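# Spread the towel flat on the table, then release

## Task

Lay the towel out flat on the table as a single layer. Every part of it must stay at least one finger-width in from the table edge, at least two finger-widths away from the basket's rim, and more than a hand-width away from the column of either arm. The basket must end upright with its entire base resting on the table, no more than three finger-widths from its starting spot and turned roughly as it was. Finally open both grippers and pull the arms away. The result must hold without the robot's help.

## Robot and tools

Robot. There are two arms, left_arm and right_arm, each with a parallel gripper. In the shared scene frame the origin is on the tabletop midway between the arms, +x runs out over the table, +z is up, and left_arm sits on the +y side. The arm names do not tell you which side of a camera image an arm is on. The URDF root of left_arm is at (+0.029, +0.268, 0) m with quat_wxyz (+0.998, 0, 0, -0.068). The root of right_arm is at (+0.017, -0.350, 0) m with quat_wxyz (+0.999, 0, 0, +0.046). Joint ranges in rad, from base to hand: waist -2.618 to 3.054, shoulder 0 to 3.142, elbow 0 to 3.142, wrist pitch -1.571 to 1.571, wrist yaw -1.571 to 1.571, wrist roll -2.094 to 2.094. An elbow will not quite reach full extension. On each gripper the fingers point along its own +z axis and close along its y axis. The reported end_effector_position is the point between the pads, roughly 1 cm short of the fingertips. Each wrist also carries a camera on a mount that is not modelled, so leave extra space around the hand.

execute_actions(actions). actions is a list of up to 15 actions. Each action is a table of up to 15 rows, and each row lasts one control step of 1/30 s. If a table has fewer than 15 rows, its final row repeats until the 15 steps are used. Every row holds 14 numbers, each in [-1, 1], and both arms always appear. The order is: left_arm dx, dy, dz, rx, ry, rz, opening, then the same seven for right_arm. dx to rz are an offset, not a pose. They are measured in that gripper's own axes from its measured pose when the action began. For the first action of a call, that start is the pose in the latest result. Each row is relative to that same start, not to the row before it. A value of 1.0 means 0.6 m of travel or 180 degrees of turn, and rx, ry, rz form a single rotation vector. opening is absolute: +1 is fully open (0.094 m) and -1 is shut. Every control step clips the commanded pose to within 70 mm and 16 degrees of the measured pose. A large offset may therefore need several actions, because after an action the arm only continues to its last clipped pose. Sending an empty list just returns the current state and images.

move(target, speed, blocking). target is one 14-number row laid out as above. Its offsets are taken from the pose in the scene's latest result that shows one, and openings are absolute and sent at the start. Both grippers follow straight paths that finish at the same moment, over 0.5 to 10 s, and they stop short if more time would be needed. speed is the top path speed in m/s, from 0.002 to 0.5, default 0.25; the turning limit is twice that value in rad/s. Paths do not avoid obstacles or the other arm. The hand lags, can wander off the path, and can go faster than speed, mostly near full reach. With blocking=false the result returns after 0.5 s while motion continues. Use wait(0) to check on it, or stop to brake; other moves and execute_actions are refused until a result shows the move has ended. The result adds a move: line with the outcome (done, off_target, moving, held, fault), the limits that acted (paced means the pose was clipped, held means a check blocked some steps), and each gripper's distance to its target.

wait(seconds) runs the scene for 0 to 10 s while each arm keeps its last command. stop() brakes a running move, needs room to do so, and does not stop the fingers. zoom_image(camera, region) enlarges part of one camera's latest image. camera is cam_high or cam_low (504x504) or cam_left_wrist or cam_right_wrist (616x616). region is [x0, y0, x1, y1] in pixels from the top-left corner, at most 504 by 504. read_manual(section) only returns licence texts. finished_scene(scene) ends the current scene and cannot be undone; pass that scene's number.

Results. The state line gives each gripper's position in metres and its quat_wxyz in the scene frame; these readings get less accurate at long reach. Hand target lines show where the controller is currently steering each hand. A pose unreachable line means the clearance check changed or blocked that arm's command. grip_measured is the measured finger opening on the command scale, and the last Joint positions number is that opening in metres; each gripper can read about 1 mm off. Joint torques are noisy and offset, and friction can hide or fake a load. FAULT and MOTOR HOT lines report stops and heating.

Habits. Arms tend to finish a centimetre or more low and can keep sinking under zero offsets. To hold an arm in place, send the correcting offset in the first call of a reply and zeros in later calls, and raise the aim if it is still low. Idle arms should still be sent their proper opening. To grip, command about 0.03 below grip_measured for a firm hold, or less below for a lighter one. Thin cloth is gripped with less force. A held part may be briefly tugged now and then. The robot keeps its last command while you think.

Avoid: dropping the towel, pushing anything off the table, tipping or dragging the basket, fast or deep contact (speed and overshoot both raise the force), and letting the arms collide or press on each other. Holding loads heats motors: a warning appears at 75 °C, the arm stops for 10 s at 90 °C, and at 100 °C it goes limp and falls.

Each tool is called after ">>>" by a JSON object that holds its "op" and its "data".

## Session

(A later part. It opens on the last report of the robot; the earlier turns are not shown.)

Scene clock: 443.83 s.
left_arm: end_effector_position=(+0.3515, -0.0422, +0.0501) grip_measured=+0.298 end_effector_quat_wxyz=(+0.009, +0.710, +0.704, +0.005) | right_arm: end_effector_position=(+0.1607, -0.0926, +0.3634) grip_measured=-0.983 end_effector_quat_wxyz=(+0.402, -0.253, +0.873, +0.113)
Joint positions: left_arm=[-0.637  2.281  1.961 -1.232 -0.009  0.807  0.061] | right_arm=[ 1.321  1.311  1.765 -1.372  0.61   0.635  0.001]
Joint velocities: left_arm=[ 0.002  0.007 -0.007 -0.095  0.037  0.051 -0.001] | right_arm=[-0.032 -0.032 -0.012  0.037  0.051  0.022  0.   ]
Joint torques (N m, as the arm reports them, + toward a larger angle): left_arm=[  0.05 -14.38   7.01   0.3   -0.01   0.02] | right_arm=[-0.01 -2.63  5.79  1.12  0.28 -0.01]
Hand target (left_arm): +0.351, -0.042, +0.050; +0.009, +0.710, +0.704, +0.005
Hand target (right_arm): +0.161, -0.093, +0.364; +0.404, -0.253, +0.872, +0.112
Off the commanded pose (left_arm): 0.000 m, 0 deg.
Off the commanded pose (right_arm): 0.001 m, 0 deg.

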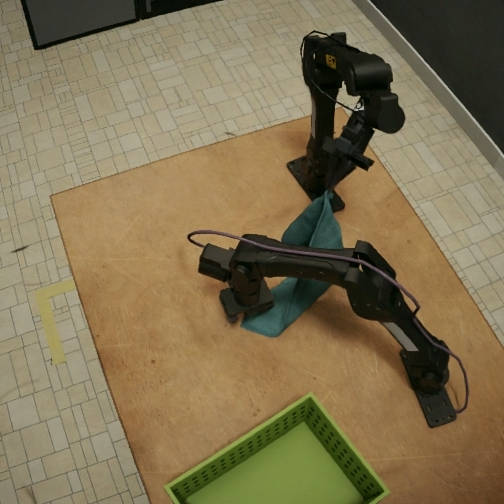

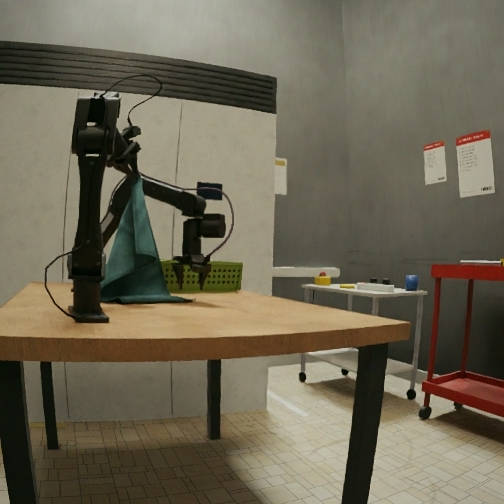

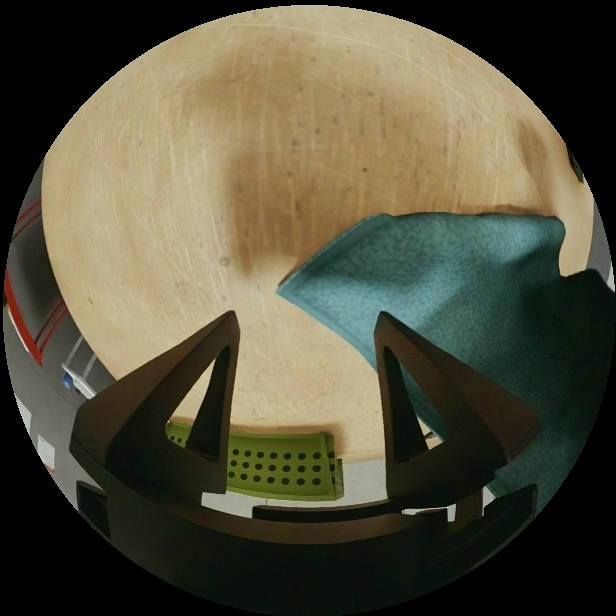

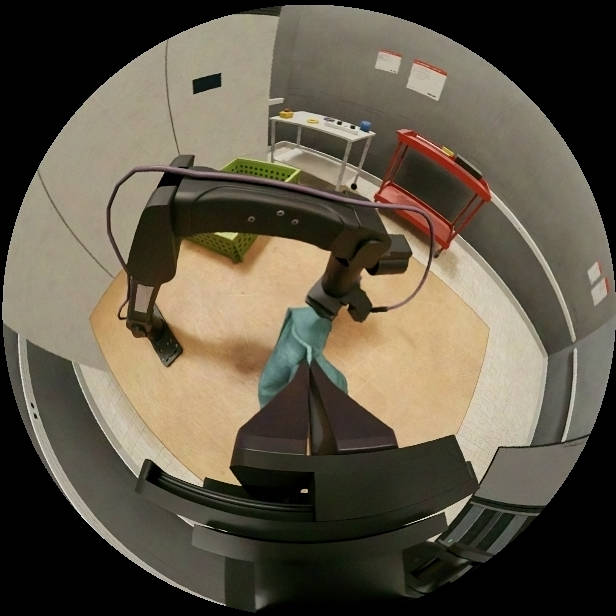

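>>> {"op": "execute_actions", "data": {"actions": [[[0,0,0.03,0,0,0,0.3,0.004,0,0,0,0,0,-1],[0,0,0.04,0,0,0,0.3,0.004,0,0,0,0,0,-1],[0,0,0.05,0,0,0,0.3,0.004,0,0,0,0,0,-1],[0,0,0.06,0,0,0,0.3,0.004,0,0,0,0,0,-1],[0,0,0.07,0,0,0,0.3,0.004,0,0,0,0,0,-1],[0,0,0.075,0,0,0,0.3,0.004,0,0,0,0,0,-1]],[[0,0,0.04,0,0,0,0.3,0,0,0,0,0,0,-1]]]}}

Scene clock: 447.67 s.
left_arm: end_effector_position=(+0.3532, -0.0444, +0.0151) grip_measured=+0.298 end_effector_quat_wxyz=(+0.016, +0.710, +0.704, +0.003) | right_arm: end_effector_position=(+0.1601, -0.0923, +0.3631) grip_measured=-0.983 end_effector_quat_wxyz=(+0.400, -0.254, +0.873, +0.115)
Joint positions: left_arm=[-0.637  2.301  1.854 -1.092 -0.006  0.807  0.061] | right_arm=[ 1.321  1.311  1.765 -1.372  0.605  0.635  0.001]
Joint velocities: left_arm=[ 0.012 -0.002 -0.002 -0.037 -0.066  0.051 -0.   ] | right_arm=[ 0.012 -0.007  0.007 -0.066 -0.022 -0.007  0.   ]
Joint torques (N m, as the arm reports them, + toward a larger angle): left_arm=[ -0.05 -12.09   2.99   1.01   0.01   0.05] | right_arm=[ 0.01 -2.63  5.8   1.12  0.29 -0.01]
Hand target (left_arm): +0.353, -0.044, -0.007; +0.013, +0.710, +0.704, +0.004
Hand target (right_arm): +0.161, -0.093, +0.363; +0.402, -0.253, +0.873, +0.114
Off the commanded pose (left_arm): 0.023 m, 0 deg.
Off the commanded pose (right_arm): 0.001 m, 0 deg.

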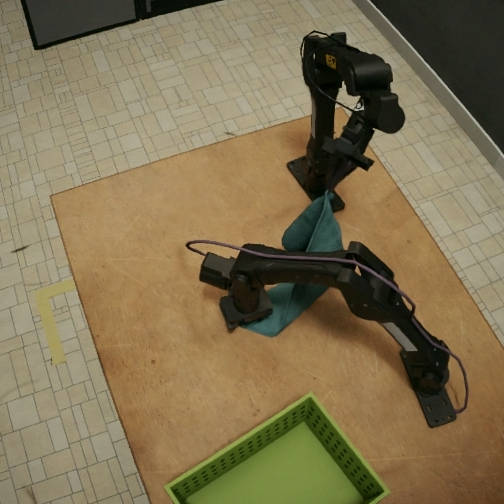

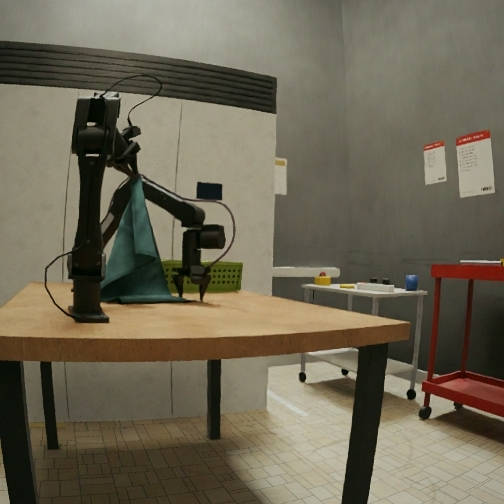

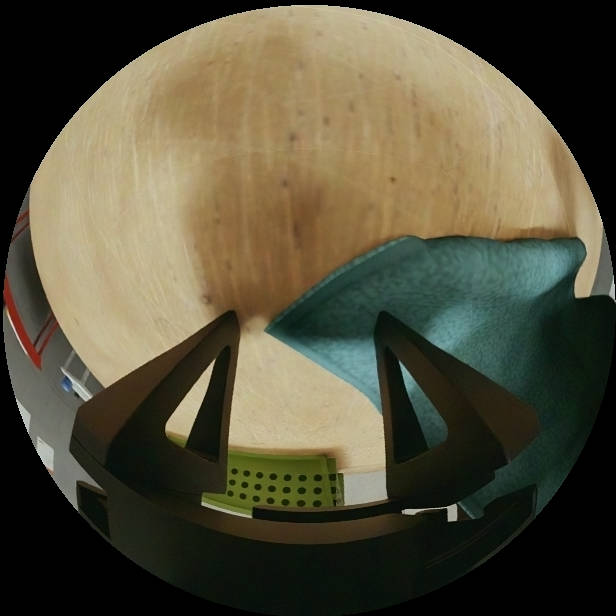

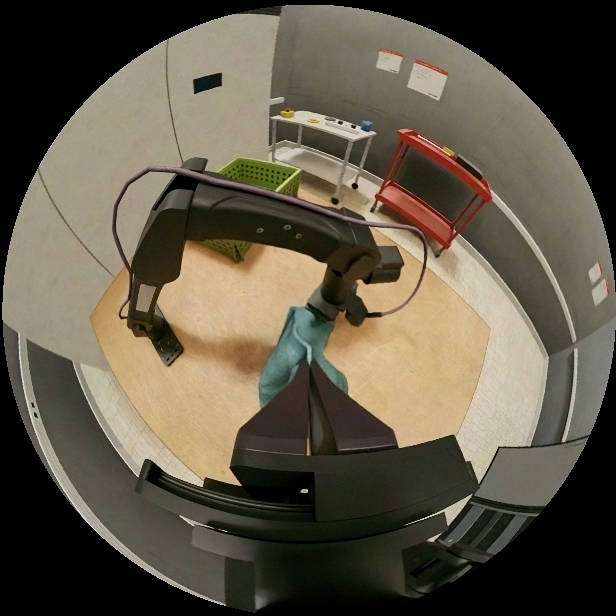

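>>> {"op": "execute_actions", "data": {"actions": [[[0,0,0.03,0,0,0,0.25,0.004,0,0,0,0,0,-1],[0,0,0.03,0,0,0,0.2,0.004,0,0,0,0,0,-1],[0,0,0.03,0,0,0,0.15,0.004,0,0,0,0,0,-1],[0,0,0.03,0,0,0,0.1,0.004,0,0,0,0,0,-1],[0,0,0.03,0,0,0,0.05,0.004,0,0,0,0,0,-1],[0,0,0.03,0,0,0,0.0,0.004,0,0,0,0,0,-1],[0,0,0.03,0,0,0,-0.05,0.004,0,0,0,0,0,-1],[0,0,0.03,0,0,0,-0.1,0.004,0,0,0,0,0,-1],[0,0,0.03,0,0,0,-0.15,0.004,0,0,0,0,0,-1],[0,0,0.03,0,0,0,-0.2,0.004,0,0,0,0,0,-1],[0,0,0.03,0,0,0,-0.25,0.004,0,0,0,0,0,-1],[0,0,0.03,0,0,0,-0.3,0.004,0,0,0,0,0,-1],[0,0,0.03,0,0,0,-0.35,0.004,0,0,0,0,0,-1],[0,0,0.03,0,0,0,-0.4,0.004,0,0,0,0,0,-1],[0,0,0.03,0,0,0,-0.45,0.004,0,0,0,0,0,-1]]]}}

Scene clock: 451.53 s.
left_arm: end_effector_position=(+0.3534, -0.0478, +0.0155) grip_measured=-0.426 end_effector_quat_wxyz=(+0.021, +0.710, +0.704, -0.003) | right_arm: end_effector_position=(+0.1600, -0.0922, +0.3630) grip_measured=-0.983 end_effector_quat_wxyz=(+0.400, -0.254, +0.873, +0.115)
Joint positions: left_arm=[-0.637  2.3    1.854 -1.082  0.006  0.807  0.027] | right_arm=[ 1.321  1.311  1.765 -1.372  0.605  0.635  0.001]
Joint velocities: left_arm=[ 0.012  0.012  0.007  0.037  0.022 -0.066 -0.043] | right_arm=[-0.007  0.002 -0.007 -0.022 -0.022  0.037  0.   ]
Joint torques (N m, as the arm reports them, + toward a larger angle): left_arm=[  0.07 -12.77   3.51   0.76  -0.09   0.03] | right_arm=[ 0.45 -3.17  4.57  1.14  0.26  0.06]
Hand target (left_arm): +0.353, -0.045, -0.002; +0.015, +0.710, +0.704, +0.003
Hand target (right_arm): +0.159, -0.093, +0.361; +0.400, -0.254, +0.873, +0.115
Off the commanded pose (left_arm): 0.019 m, 1 deg.
Off the commanded pose (right_arm): 0.002 m, 0 deg.

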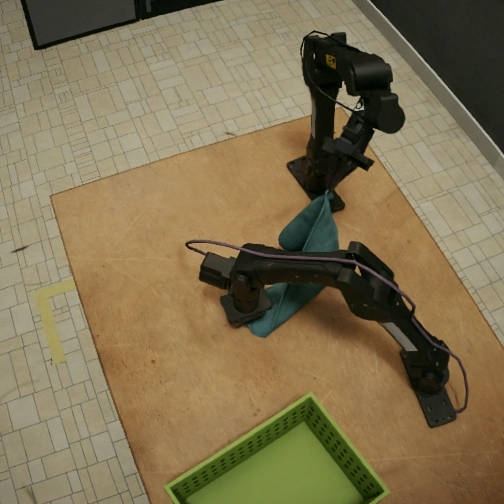

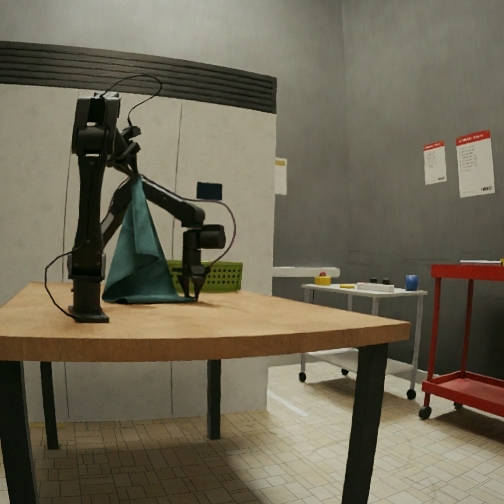

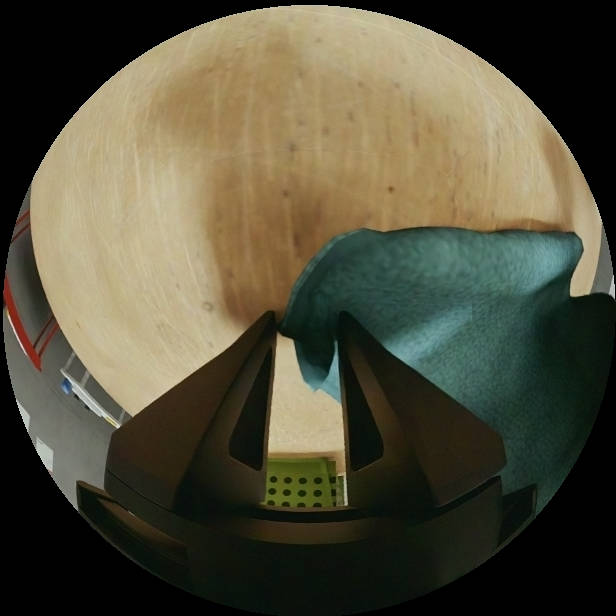

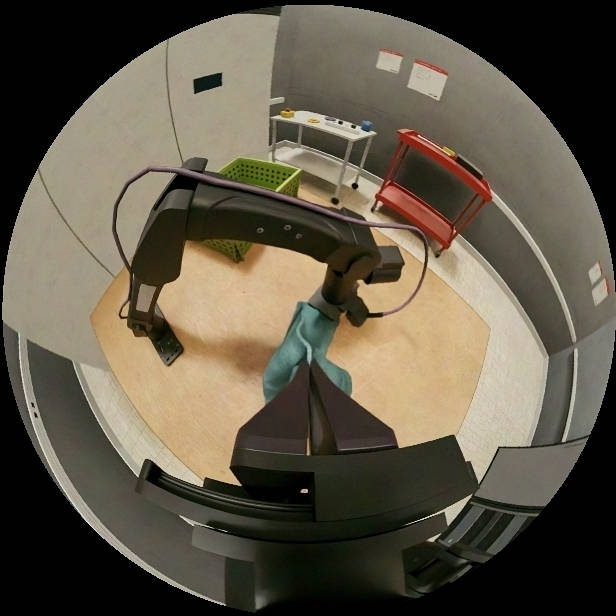

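>>> {"op": "execute_actions", "data": {"actions": [[[0,0,0.03,0,0,0,-0.5,0.004,0,0,0,0,0,-1],[0,0,0.03,0,0,0,-0.55,0.004,0,0,0,0,0,-1],[0,0,0.03,0,0,0,-0.6,0.004,0,0,0,0,0,-1],[0,0,0.03,0,0,0,-0.65,0.004,0,0,0,0,0,-1],[0,0,0.03,0,0,0,-0.7,0.004,0,0,0,0,0,-1],[0,0,0.03,0,0,0,-0.75,0.004,0,0,0,0,0,-1],[0,0,0.03,0,0,0,-0.8,0.004,0,0,0,0,0,-1],[0,0,0.03,0,0,0,-0.85,0.004,0,0,0,0,0,-1],[0,0,0.03,0,0,0,-0.9,0.004,0,0,0,0,0,-1],[0,0,0.03,0,0,0,-0.95,0.004,0,0,0,0,0,-1],[0,0,0.03,0,0,0,-1,0.004,0,0,0,0,0,-1]],[[0,0,0.02,0,0,0,-1,0,0,0,0,0,0,-1]]]}}

Scene clock: 457.17 s.
left_arm: end_effector_position=(+0.3566, -0.0516, +0.0158) grip_measured=-0.956 end_effector_quat_wxyz=(+0.031, +0.710, +0.704, -0.004) | right_arm: end_effector_position=(+0.1594, -0.0918, +0.3626) grip_measured=-0.983 end_effector_quat_wxyz=(+0.399, -0.255, +0.873, +0.116)
Joint positions: left_arm=[-0.637  2.3    1.854 -1.062  0.009  0.807  0.002] | right_arm=[ 1.321  1.311  1.765 -1.372  0.6    0.635  0.001]
Joint velocities: left_arm=[-0.002 -0.007 -0.002 -0.037 -0.007 -0.081 -0.   ] | right_arm=[ 0.002  0.007 -0.022 -0.022  0.007 -0.022  0.   ]
Joint torques (N m, as the arm reports them, + toward a larger angle): left_arm=[ -0.04 -13.21   4.9    0.76   0.02   0.01] | right_arm=[ 0.   -2.64  5.8   1.12  0.23 -0.01]
Hand target (left_arm): +0.357, -0.052, +0.004; +0.031, +0.710, +0.704, -0.004
Hand target (right_arm): +0.160, -0.092, +0.363; +0.400, -0.254, +0.873, +0.115
Off the commanded pose (left_arm): 0.012 m, 0 deg.
Off the commanded pose (right_arm): 0.001 m, 0 deg.

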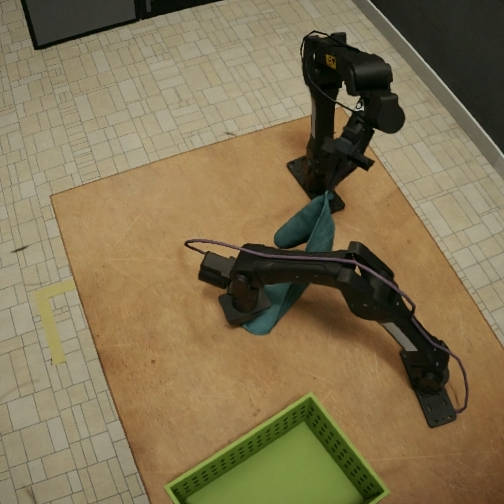

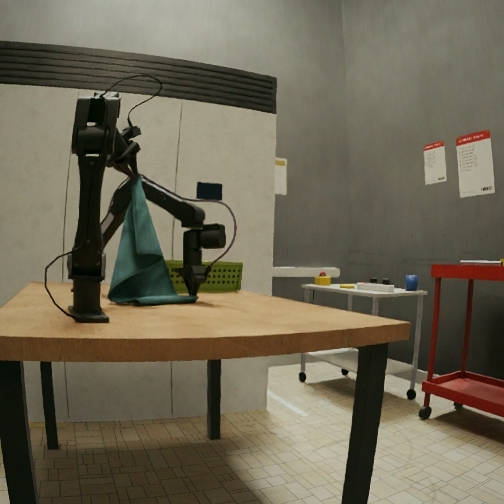

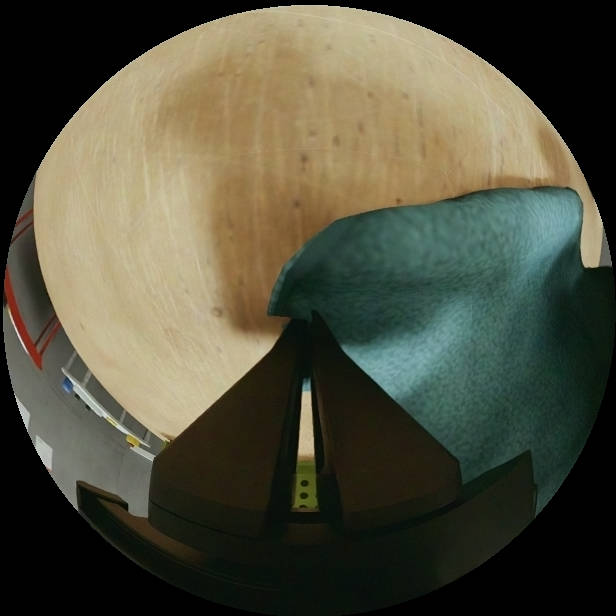

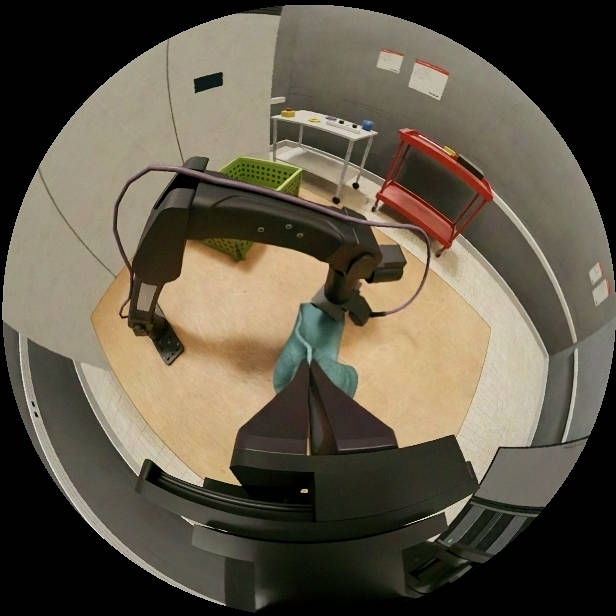

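>>> {"op": "move", "data": {"target": [0,0,-0.15,0,0,0,-1,0,0,0,0,0,0,-1], "speed": 0.1}}

Scene clock: 459.70 s.
left_arm: end_effector_position=(+0.3504, -0.0456, +0.0942) grip_measured=-0.956 end_effector_quat_wxyz=(+0.021, +0.710, +0.704, -0.004) | right_arm: end_effector_position=(+0.1589, -0.0915, +0.3623) grip_measured=-0.983 end_effector_quat_wxyz=(+0.397, -0.256, +0.874, +0.117)
Joint positions: left_arm=[-0.637  2.26   2.099 -1.368  0.009  0.807  0.002] | right_arm=[ 1.321  1.311  1.765 -1.372  0.596  0.635  0.001]
Joint velocities: left_arm=[-0.012 -0.017  0.002 -0.037  0.007  0.022  0.   ] | right_arm=[-0.007 -0.007 -0.007 -0.037 -0.022 -0.007  0.   ]
Joint torques (N m, as the arm reports them, + toward a larger angle): left_arm=[  0.32 -15.06   9.75   0.16   0.04   0.07] | right_arm=[ 0.   -2.64  5.79  1.12  0.26 -0.01]
Hand target (left_arm): +0.353, -0.046, +0.105; +0.032, +0.710, +0.704, -0.004
Hand target (right_arm): +0.159, -0.092, +0.363; +0.399, -0.255, +0.873, +0.116
Off the commanded pose (left_arm): 0.012 m, 1 deg.
Off the commanded pose (right_arm): 0.001 m, 0 deg.
move: off_target (left_arm)

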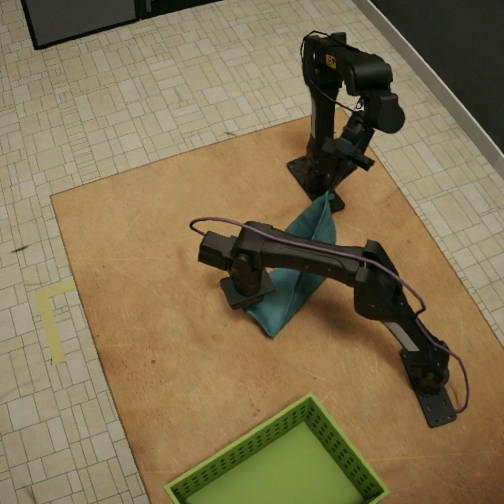

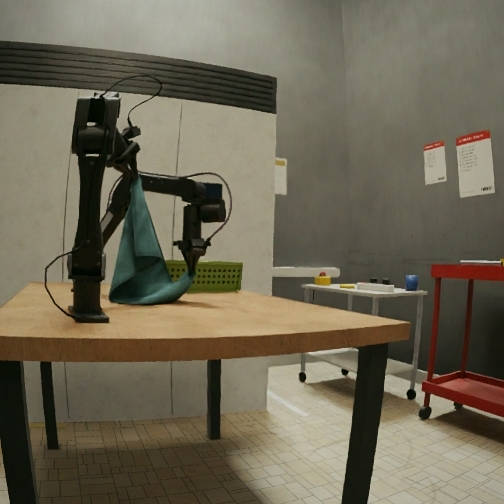

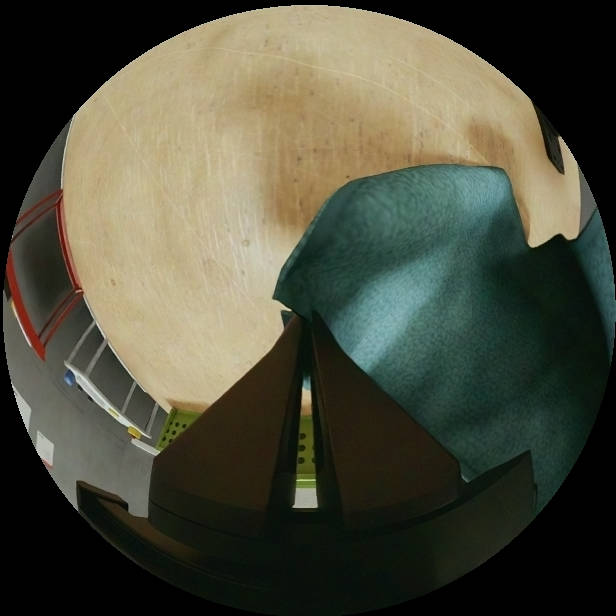

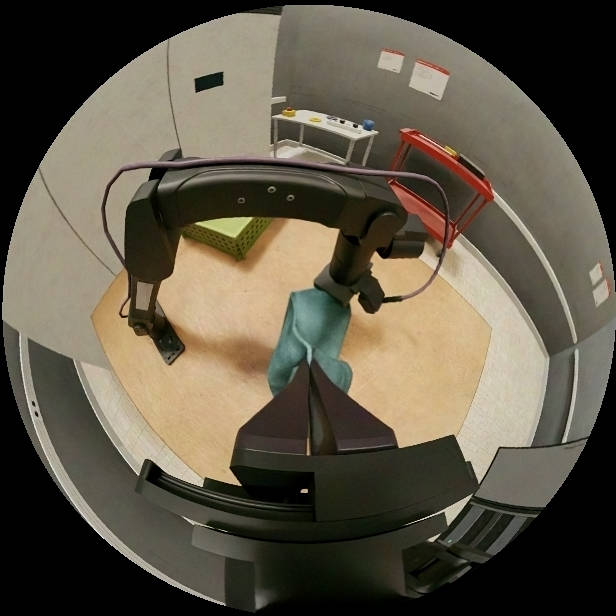

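>>> {"op": "move", "data": {"target": [0.16,0.083,-0.343,-0.215,-0.127,0,-1,0.024,-0.62,0.128,0.139,0,0.121,-1], "speed": 0.15}}

Scene clock: 512.97 s.
left_arm: end_effector_position=(+0.3992, +0.0559, +0.2999) grip_measured=-0.956 end_effector_quat_wxyz=(+0.392, +0.643, +0.652, +0.094) | right_arm: end_effector_position=(+0.3916, -0.3735, +0.2907) grip_measured=-0.983 end_effector_quat_wxyz=(+0.398, -0.002, +0.917, -0.009)
Joint positions: left_arm=[-0.379  1.52   1.626 -0.847  0.021  1.033  0.002] | right_arm=[-0.178  1.328  1.433 -0.858 -0.048 -0.071  0.001]
Joint velocities: left_arm=[-0.012 -0.017 -0.012 -0.051 -0.007  0.051 -0.   ] | right_arm=[-0.012  0.012 -0.007 -0.066  0.007 -0.007 -0.001]
Joint torques (N m, as the arm reports them, + toward a larger angle): left_arm=[ 0.65 -9.03  5.69  1.62  0.11  0.09] | right_arm=[-0.83 -3.57 10.2   1.56 -0.05 -0.06]
Hand target (left_arm): +0.396, +0.060, +0.295; +0.388, +0.645, +0.652, +0.092
Hand target (right_arm): +0.398, -0.378, +0.306; +0.421, -0.001, +0.907, -0.013
Off the commanded pose (left_arm): 0.004 m, 1 deg.
Off the commanded pose (right_arm): 0.014 m, 2 deg.
move: off_target (right_arm)

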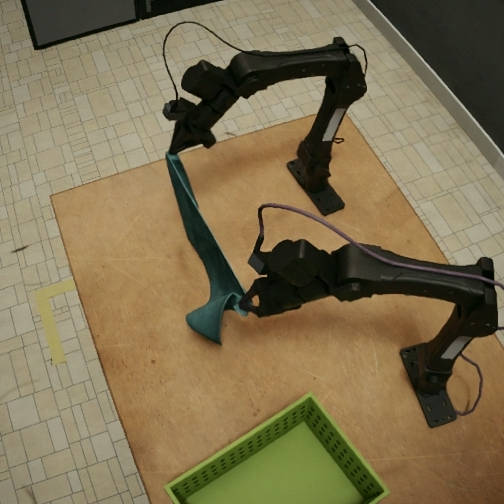

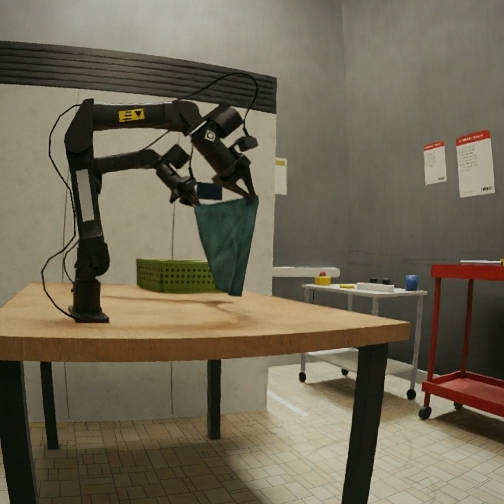

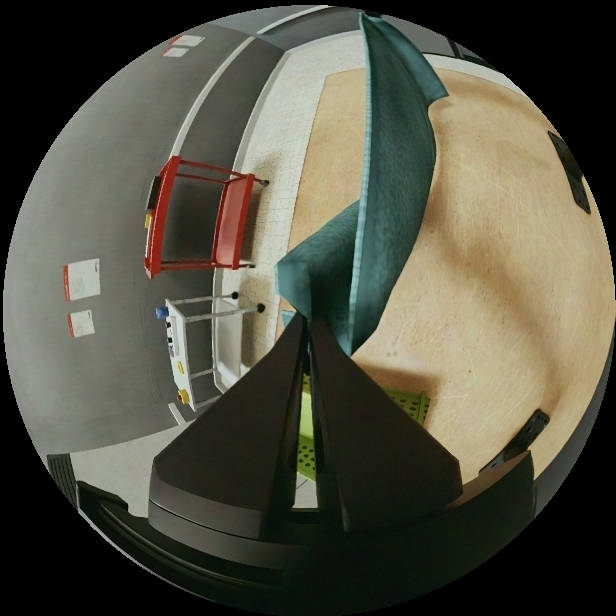

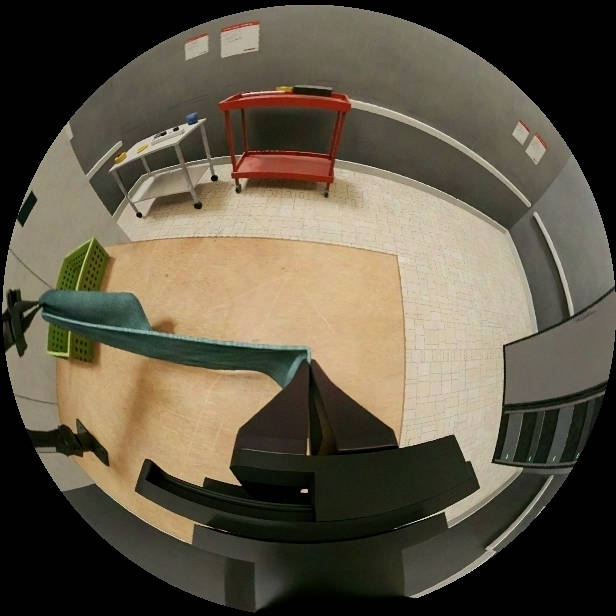

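>>> {"op": "move", "data": {"target": [0,0,0,0,0,-0.5,-1,0,0.02,-0.01,0,0,0,-1], "speed": 0.3}}

Scene clock: 518.07 s.
left_arm: end_effector_position=(+0.3993, +0.0558, +0.3000) grip_measured=-0.956 end_effector_quat_wxyz=(+0.345, -0.001, +0.915, -0.209) | right_arm: end_effector_position=(+0.3888, -0.3634, +0.2872) grip_measured=-0.983 end_effector_quat_wxyz=(+0.389, -0.002, +0.921, -0.006)
Joint positions: left_arm=[-0.379  1.52   1.626 -0.847  0.021 -0.526  0.002] | right_arm=[-0.141  1.328  1.433 -0.877 -0.026 -0.044  0.001]
Joint velocities: left_arm=[ 0.007  0.017  0.002 -0.022  0.007  0.007 -0.   ] | right_arm=[-0.012  0.002  0.012  0.051 -0.037  0.022 -0.   ]
Joint torques (N m, as the arm reports them, + toward a larger angle): left_arm=[-0.05 -7.72  7.91  1.62  0.02 -0.09] | right_arm=[ 0.8  -4.89  7.88  1.34  0.09  0.06]
Hand target (left_arm): +0.399, +0.056, +0.300; +0.343, -0.007, +0.915, -0.211
Hand target (right_arm): +0.387, -0.361, +0.295; +0.399, -0.002, +0.917, -0.009
Off the commanded pose (left_arm): 0.000 m, 1 deg.
Off the commanded pose (right_arm): 0.008 m, 1 deg.
move: done

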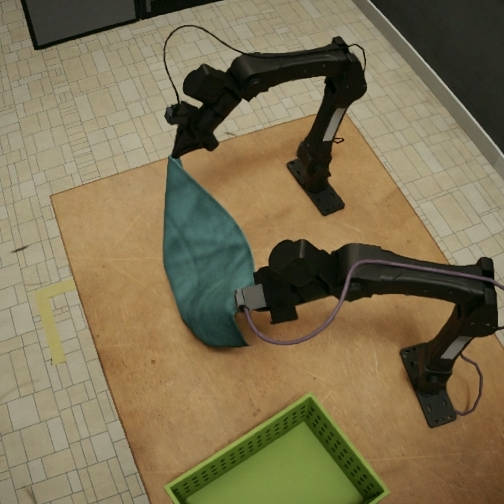

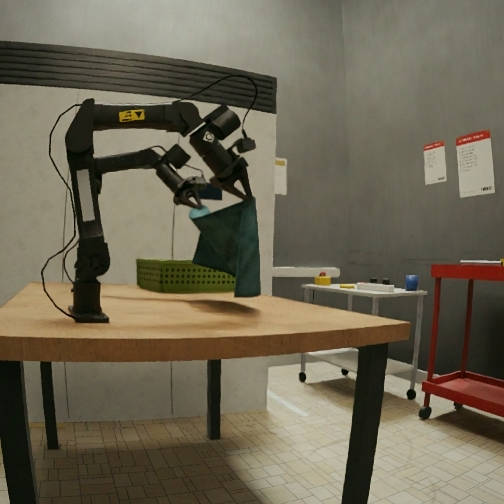

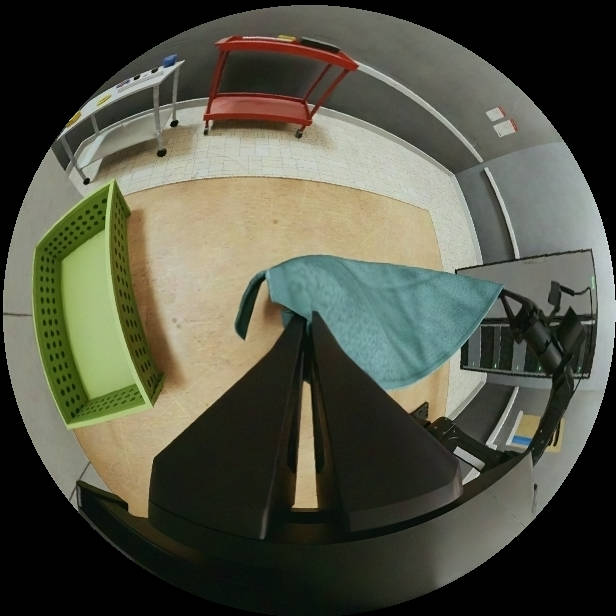

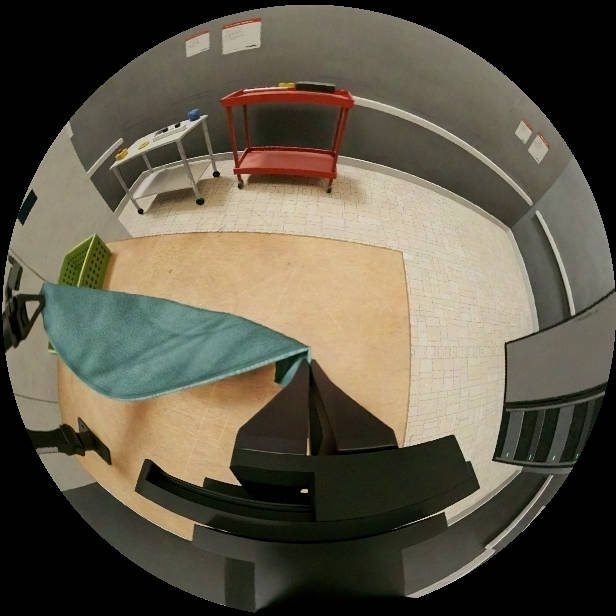

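>>> {"op": "zoom_image", "data": {"camera": "cam_high", "region": [100, 120, 340, 360]}}

>>> {"op": "zoom_image", "data": {"camera": "cam_low", "region": [130, 150, 330, 330]}}

Region (100, 120, 340, 360) of cam_high's 504x504 image, scaled by 2.100, with more detail than that image has.

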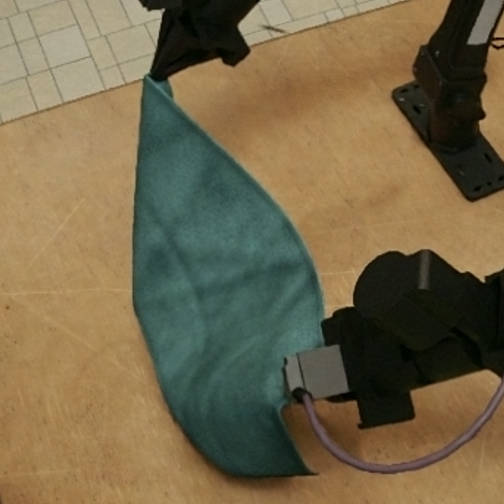

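Region (130, 150, 330, 330) of cam_low's 504x504 image, scaled by 2.520, with more detail than that image has; it fills the top 454 rows of this view, and the rest is white.

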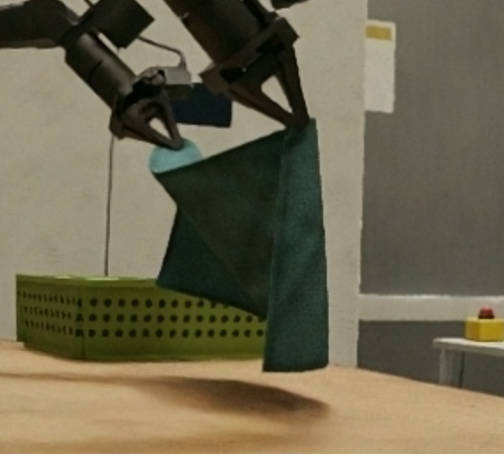

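>>> {"op": "move", "data": {"target": [0,0,0,0,0,-0.33,-1,0,0,0,0,0,0.33,-1], "speed": 0.3}}

Scene clock: 538.73 s.
left_arm: end_effector_position=(+0.3993, +0.0558, +0.3000) grip_measured=-0.956 end_effector_quat_wxyz=(+0.198, -0.450, +0.797, -0.351) | right_arm: end_effector_position=(+0.3886, -0.3634, +0.2870) grip_measured=-0.983 end_effector_quat_wxyz=(+0.342, +0.452, +0.803, +0.186)
Joint positions: left_arm=[-0.379  1.52   1.626 -0.847  0.021 -1.553  0.002] | right_arm=[-0.141  1.328  1.433 -0.878 -0.026  0.986  0.001]
Joint velocities: left_arm=[-0.002  0.012 -0.007 -0.037  0.051 -0.11   0.   ] | right_arm=[-0.007 -0.022  0.007 -0.022  0.007  0.022 -0.001]
Joint torques (N m, as the arm reports them, + toward a larger angle): left_arm=[ 0.19 -7.71  7.88  1.61  0.   -0.05] | right_arm=[ 0.   -3.89  7.24  1.35  0.    0.03]
Hand target (left_arm): +0.399, +0.056, +0.300; +0.196, -0.454, +0.794, -0.352
Hand target (right_arm): +0.389, -0.363, +0.287; +0.341, +0.454, +0.801, +0.187
Off the commanded pose (left_arm): 0.000 m, 1 deg.
Off the commanded pose (right_arm): 0.000 m, 0 deg.
move: done

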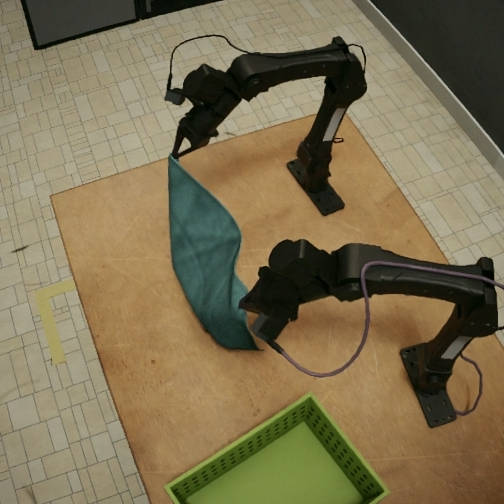

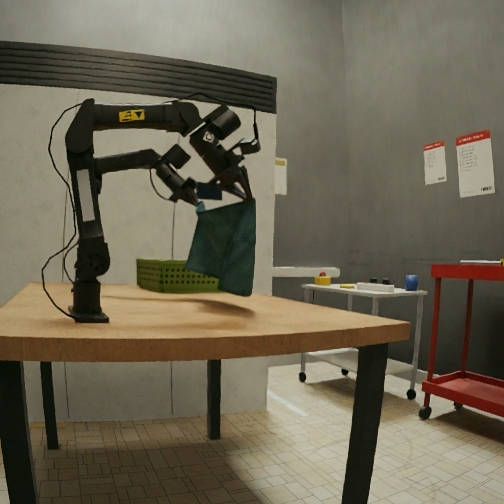

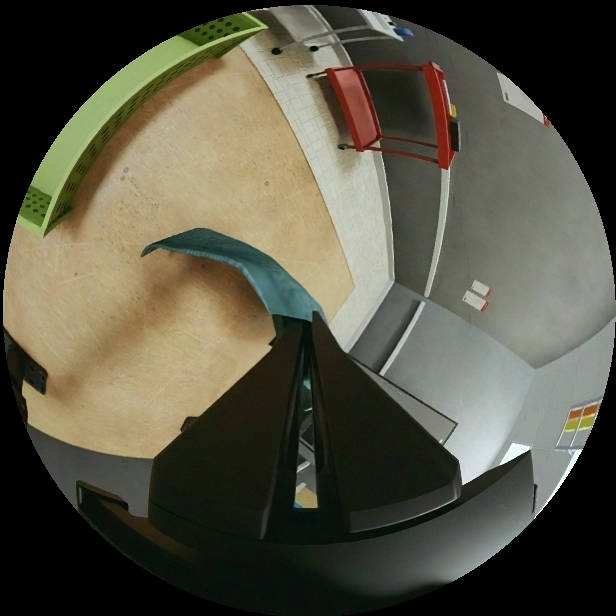

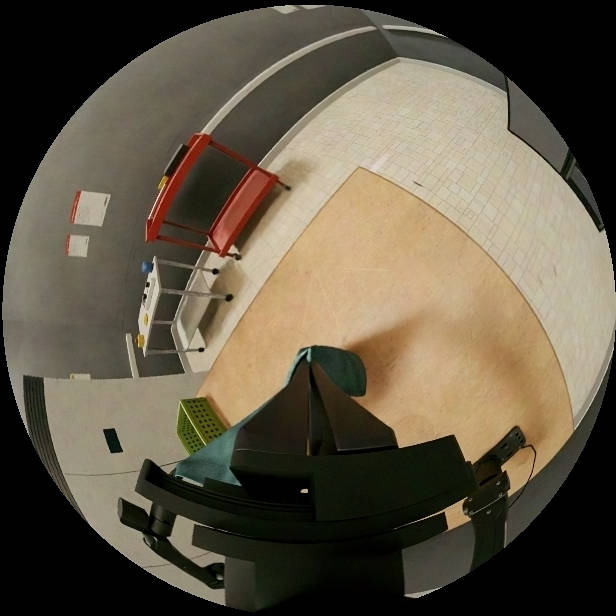

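>>> {"op": "zoom_image", "data": {"camera": "cam_high", "region": [100, 120, 340, 360]}}

Region (100, 120, 340, 360) of cam_high's 504x504 image, scaled by 2.100, with more detail than that image has.

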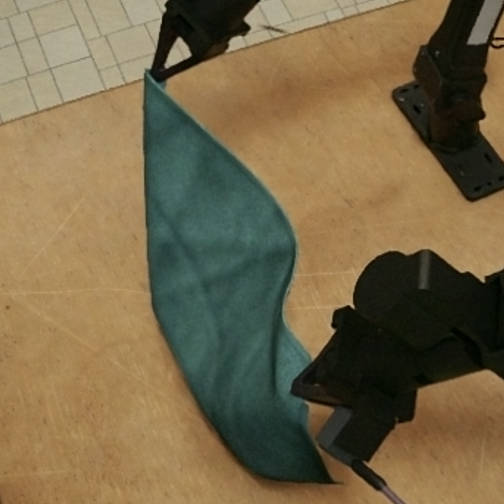

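>>> {"op": "move", "data": {"target": [-0.10,-0.092,0.101,0,0,0,-1,-0.106,0.105,0.118,0,0,0,-1], "speed": 0.12}}

Scene clock: 551.53 s.
left_arm: end_effector_position=(+0.5000, +0.0623, +0.2932) grip_measured=-0.956 end_effector_quat_wxyz=(+0.196, -0.455, +0.795, -0.351) | right_arm: end_effector_position=(+0.4978, -0.3798, +0.2873) grip_measured=-0.983 end_effector_quat_wxyz=(+0.329, +0.454, +0.808, +0.183)
Joint positions: left_arm=[-0.236  1.871  2.    -0.88   0.124 -1.465  0.002] | right_arm=[-0.174  1.771  1.887 -0.918 -0.054  0.963  0.001]
Joint velocities: left_arm=[-0.012  0.017  0.012  0.022 -0.037 -0.007  0.   ] | right_arm=[ 0.007  0.002 -0.007  0.037  0.051 -0.007 -0.001]
Joint torques (N m, as the arm reports them, + toward a larger angle): left_arm=[  0.49 -10.86  10.61   1.41   0.15   0.16] | right_arm=[-0.96 -7.46 10.17  1.31 -0.04 -0.13]
Hand target (left_arm): +0.500, +0.064, +0.299; +0.198, -0.450, +0.797, -0.351
Hand target (right_arm): +0.500, -0.385, +0.299; +0.342, +0.452, +0.803, +0.186
Off the commanded pose (left_arm): 0.007 m, 1 deg.
Off the commanded pose (right_arm): 0.014 m, 2 deg.
move: off_target (right_arm)

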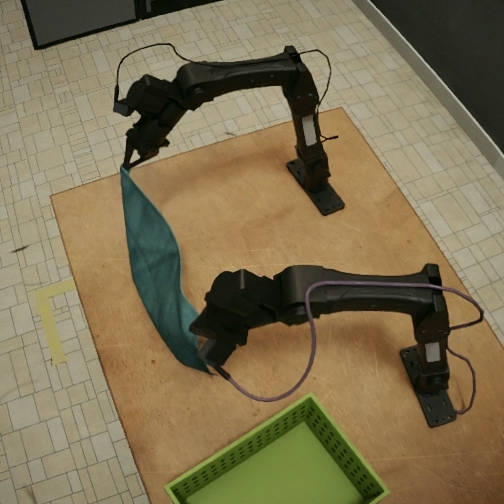

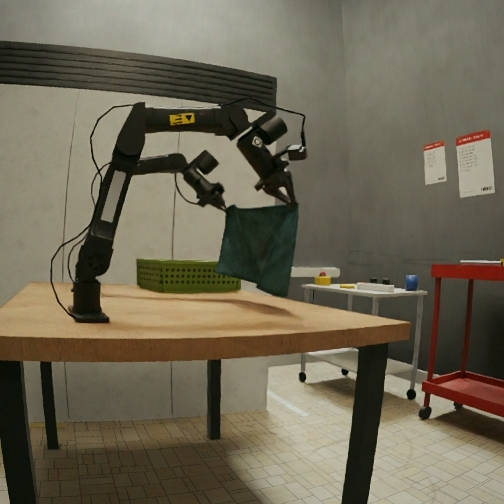

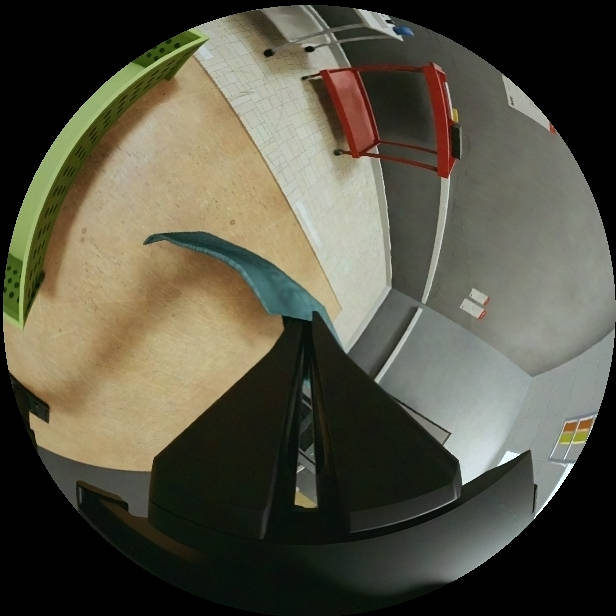

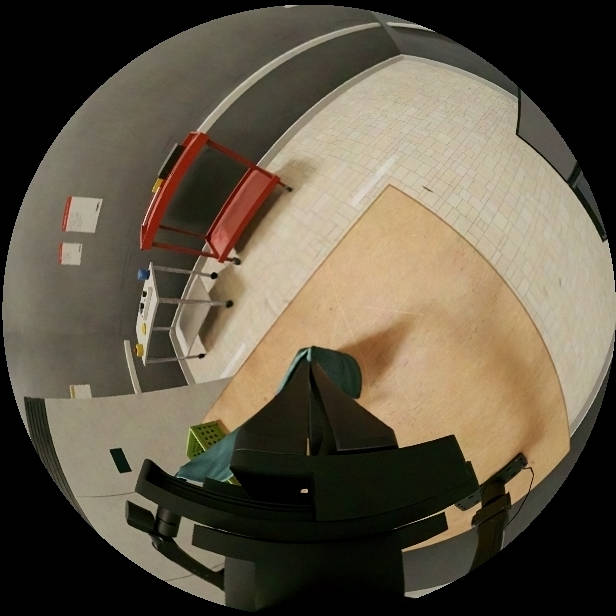

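>>> {"op": "zoom_image", "data": {"camera": "cam_high", "region": [40, 140, 300, 400]}}

>>> {"op": "zoom_image", "data": {"camera": "cam_low", "region": [160, 150, 360, 330]}}

Region (40, 140, 300, 400) of cam_high's 504x504 image, scaled by 1.938, with more detail than that image has.

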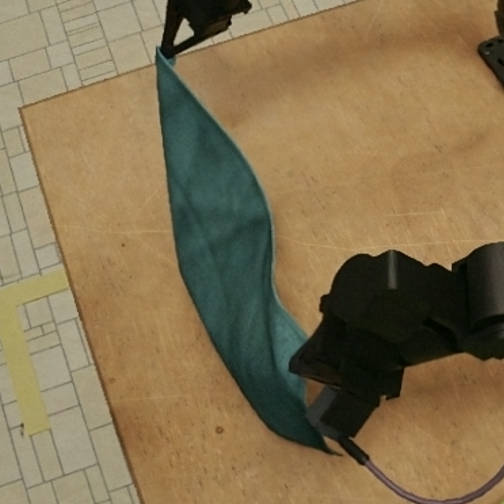

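Region (160, 150, 360, 330) of cam_low's 504x504 image, scaled by 2.520, with more detail than that image has; it fills the top 454 rows of this view, and the rest is white.

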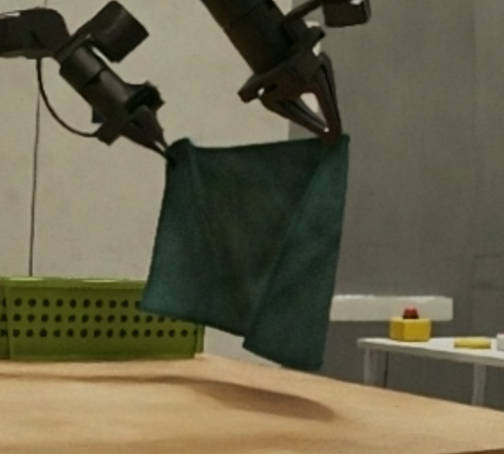

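>>> {"op": "move", "data": {"target": [0,0,0,0,0,-0.13,-1,0,0,0,0,0,0.17,-1], "speed": 0.25}}

Scene clock: 570.33 s.
left_arm: end_effector_position=(+0.4997, +0.0623, +0.2930) grip_measured=-0.956 end_effector_quat_wxyz=(-0.122, +0.603, -0.689, +0.382) | right_arm: end_effector_position=(+0.4973, -0.3797, +0.2867) grip_measured=-0.983 end_effector_quat_wxyz=(+0.269, +0.650, +0.661, +0.261)
Joint positions: left_arm=[-0.236  1.871  2.    -0.881  0.125 -1.864  0.002] | right_arm=[-0.174  1.771  1.887 -0.921 -0.054  1.492  0.001]
Joint velocities: left_arm=[ 0.002 -0.002 -0.012  0.066 -0.037  0.007  0.001] | right_arm=[ 0.002  0.012 -0.002 -0.007 -0.007  0.081  0.   ]
Joint torques (N m, as the arm reports them, + toward a larger angle): left_arm=[  0.07 -11.41   7.84   1.6    0.04  -0.06] | right_arm=[ 0.   -7.48  7.18  1.33 -0.01 -0.04]
Hand target (left_arm): +0.500, +0.062, +0.293; +0.121, -0.607, +0.686, -0.383
Hand target (right_arm): +0.498, -0.380, +0.287; +0.269, +0.651, +0.659, +0.263
Off the commanded pose (left_arm): 0.000 m, 1 deg.
Off the commanded pose (right_arm): 0.001 m, 0 deg.
move: done

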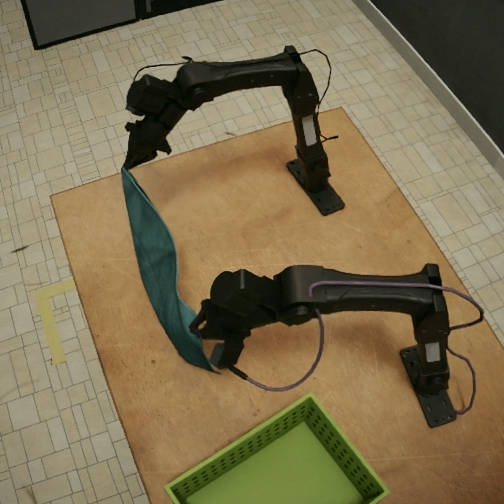

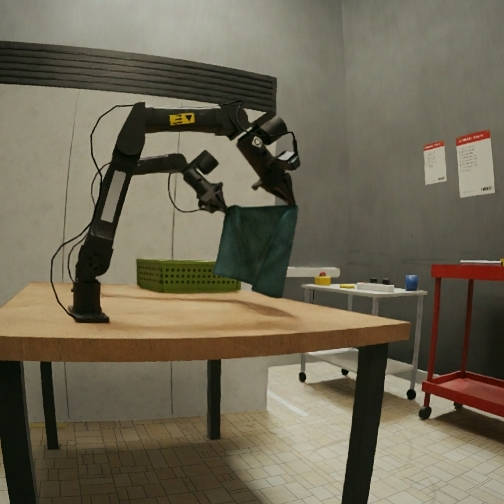

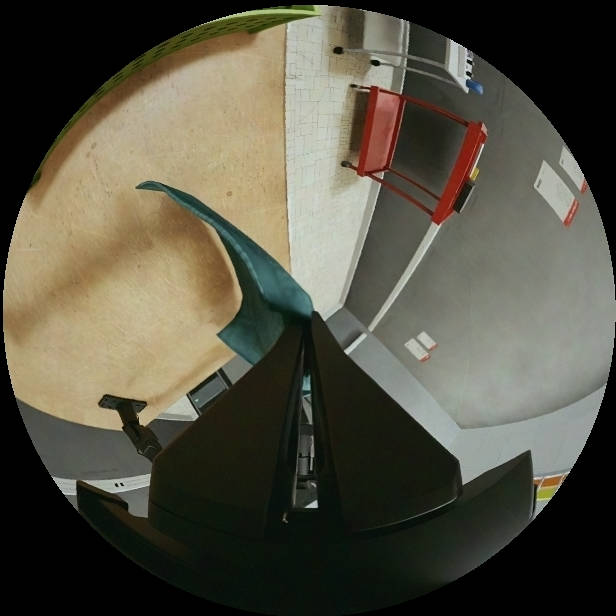

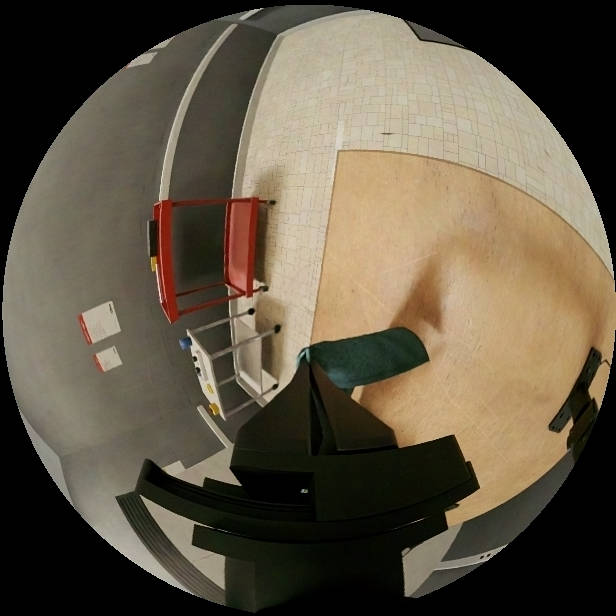

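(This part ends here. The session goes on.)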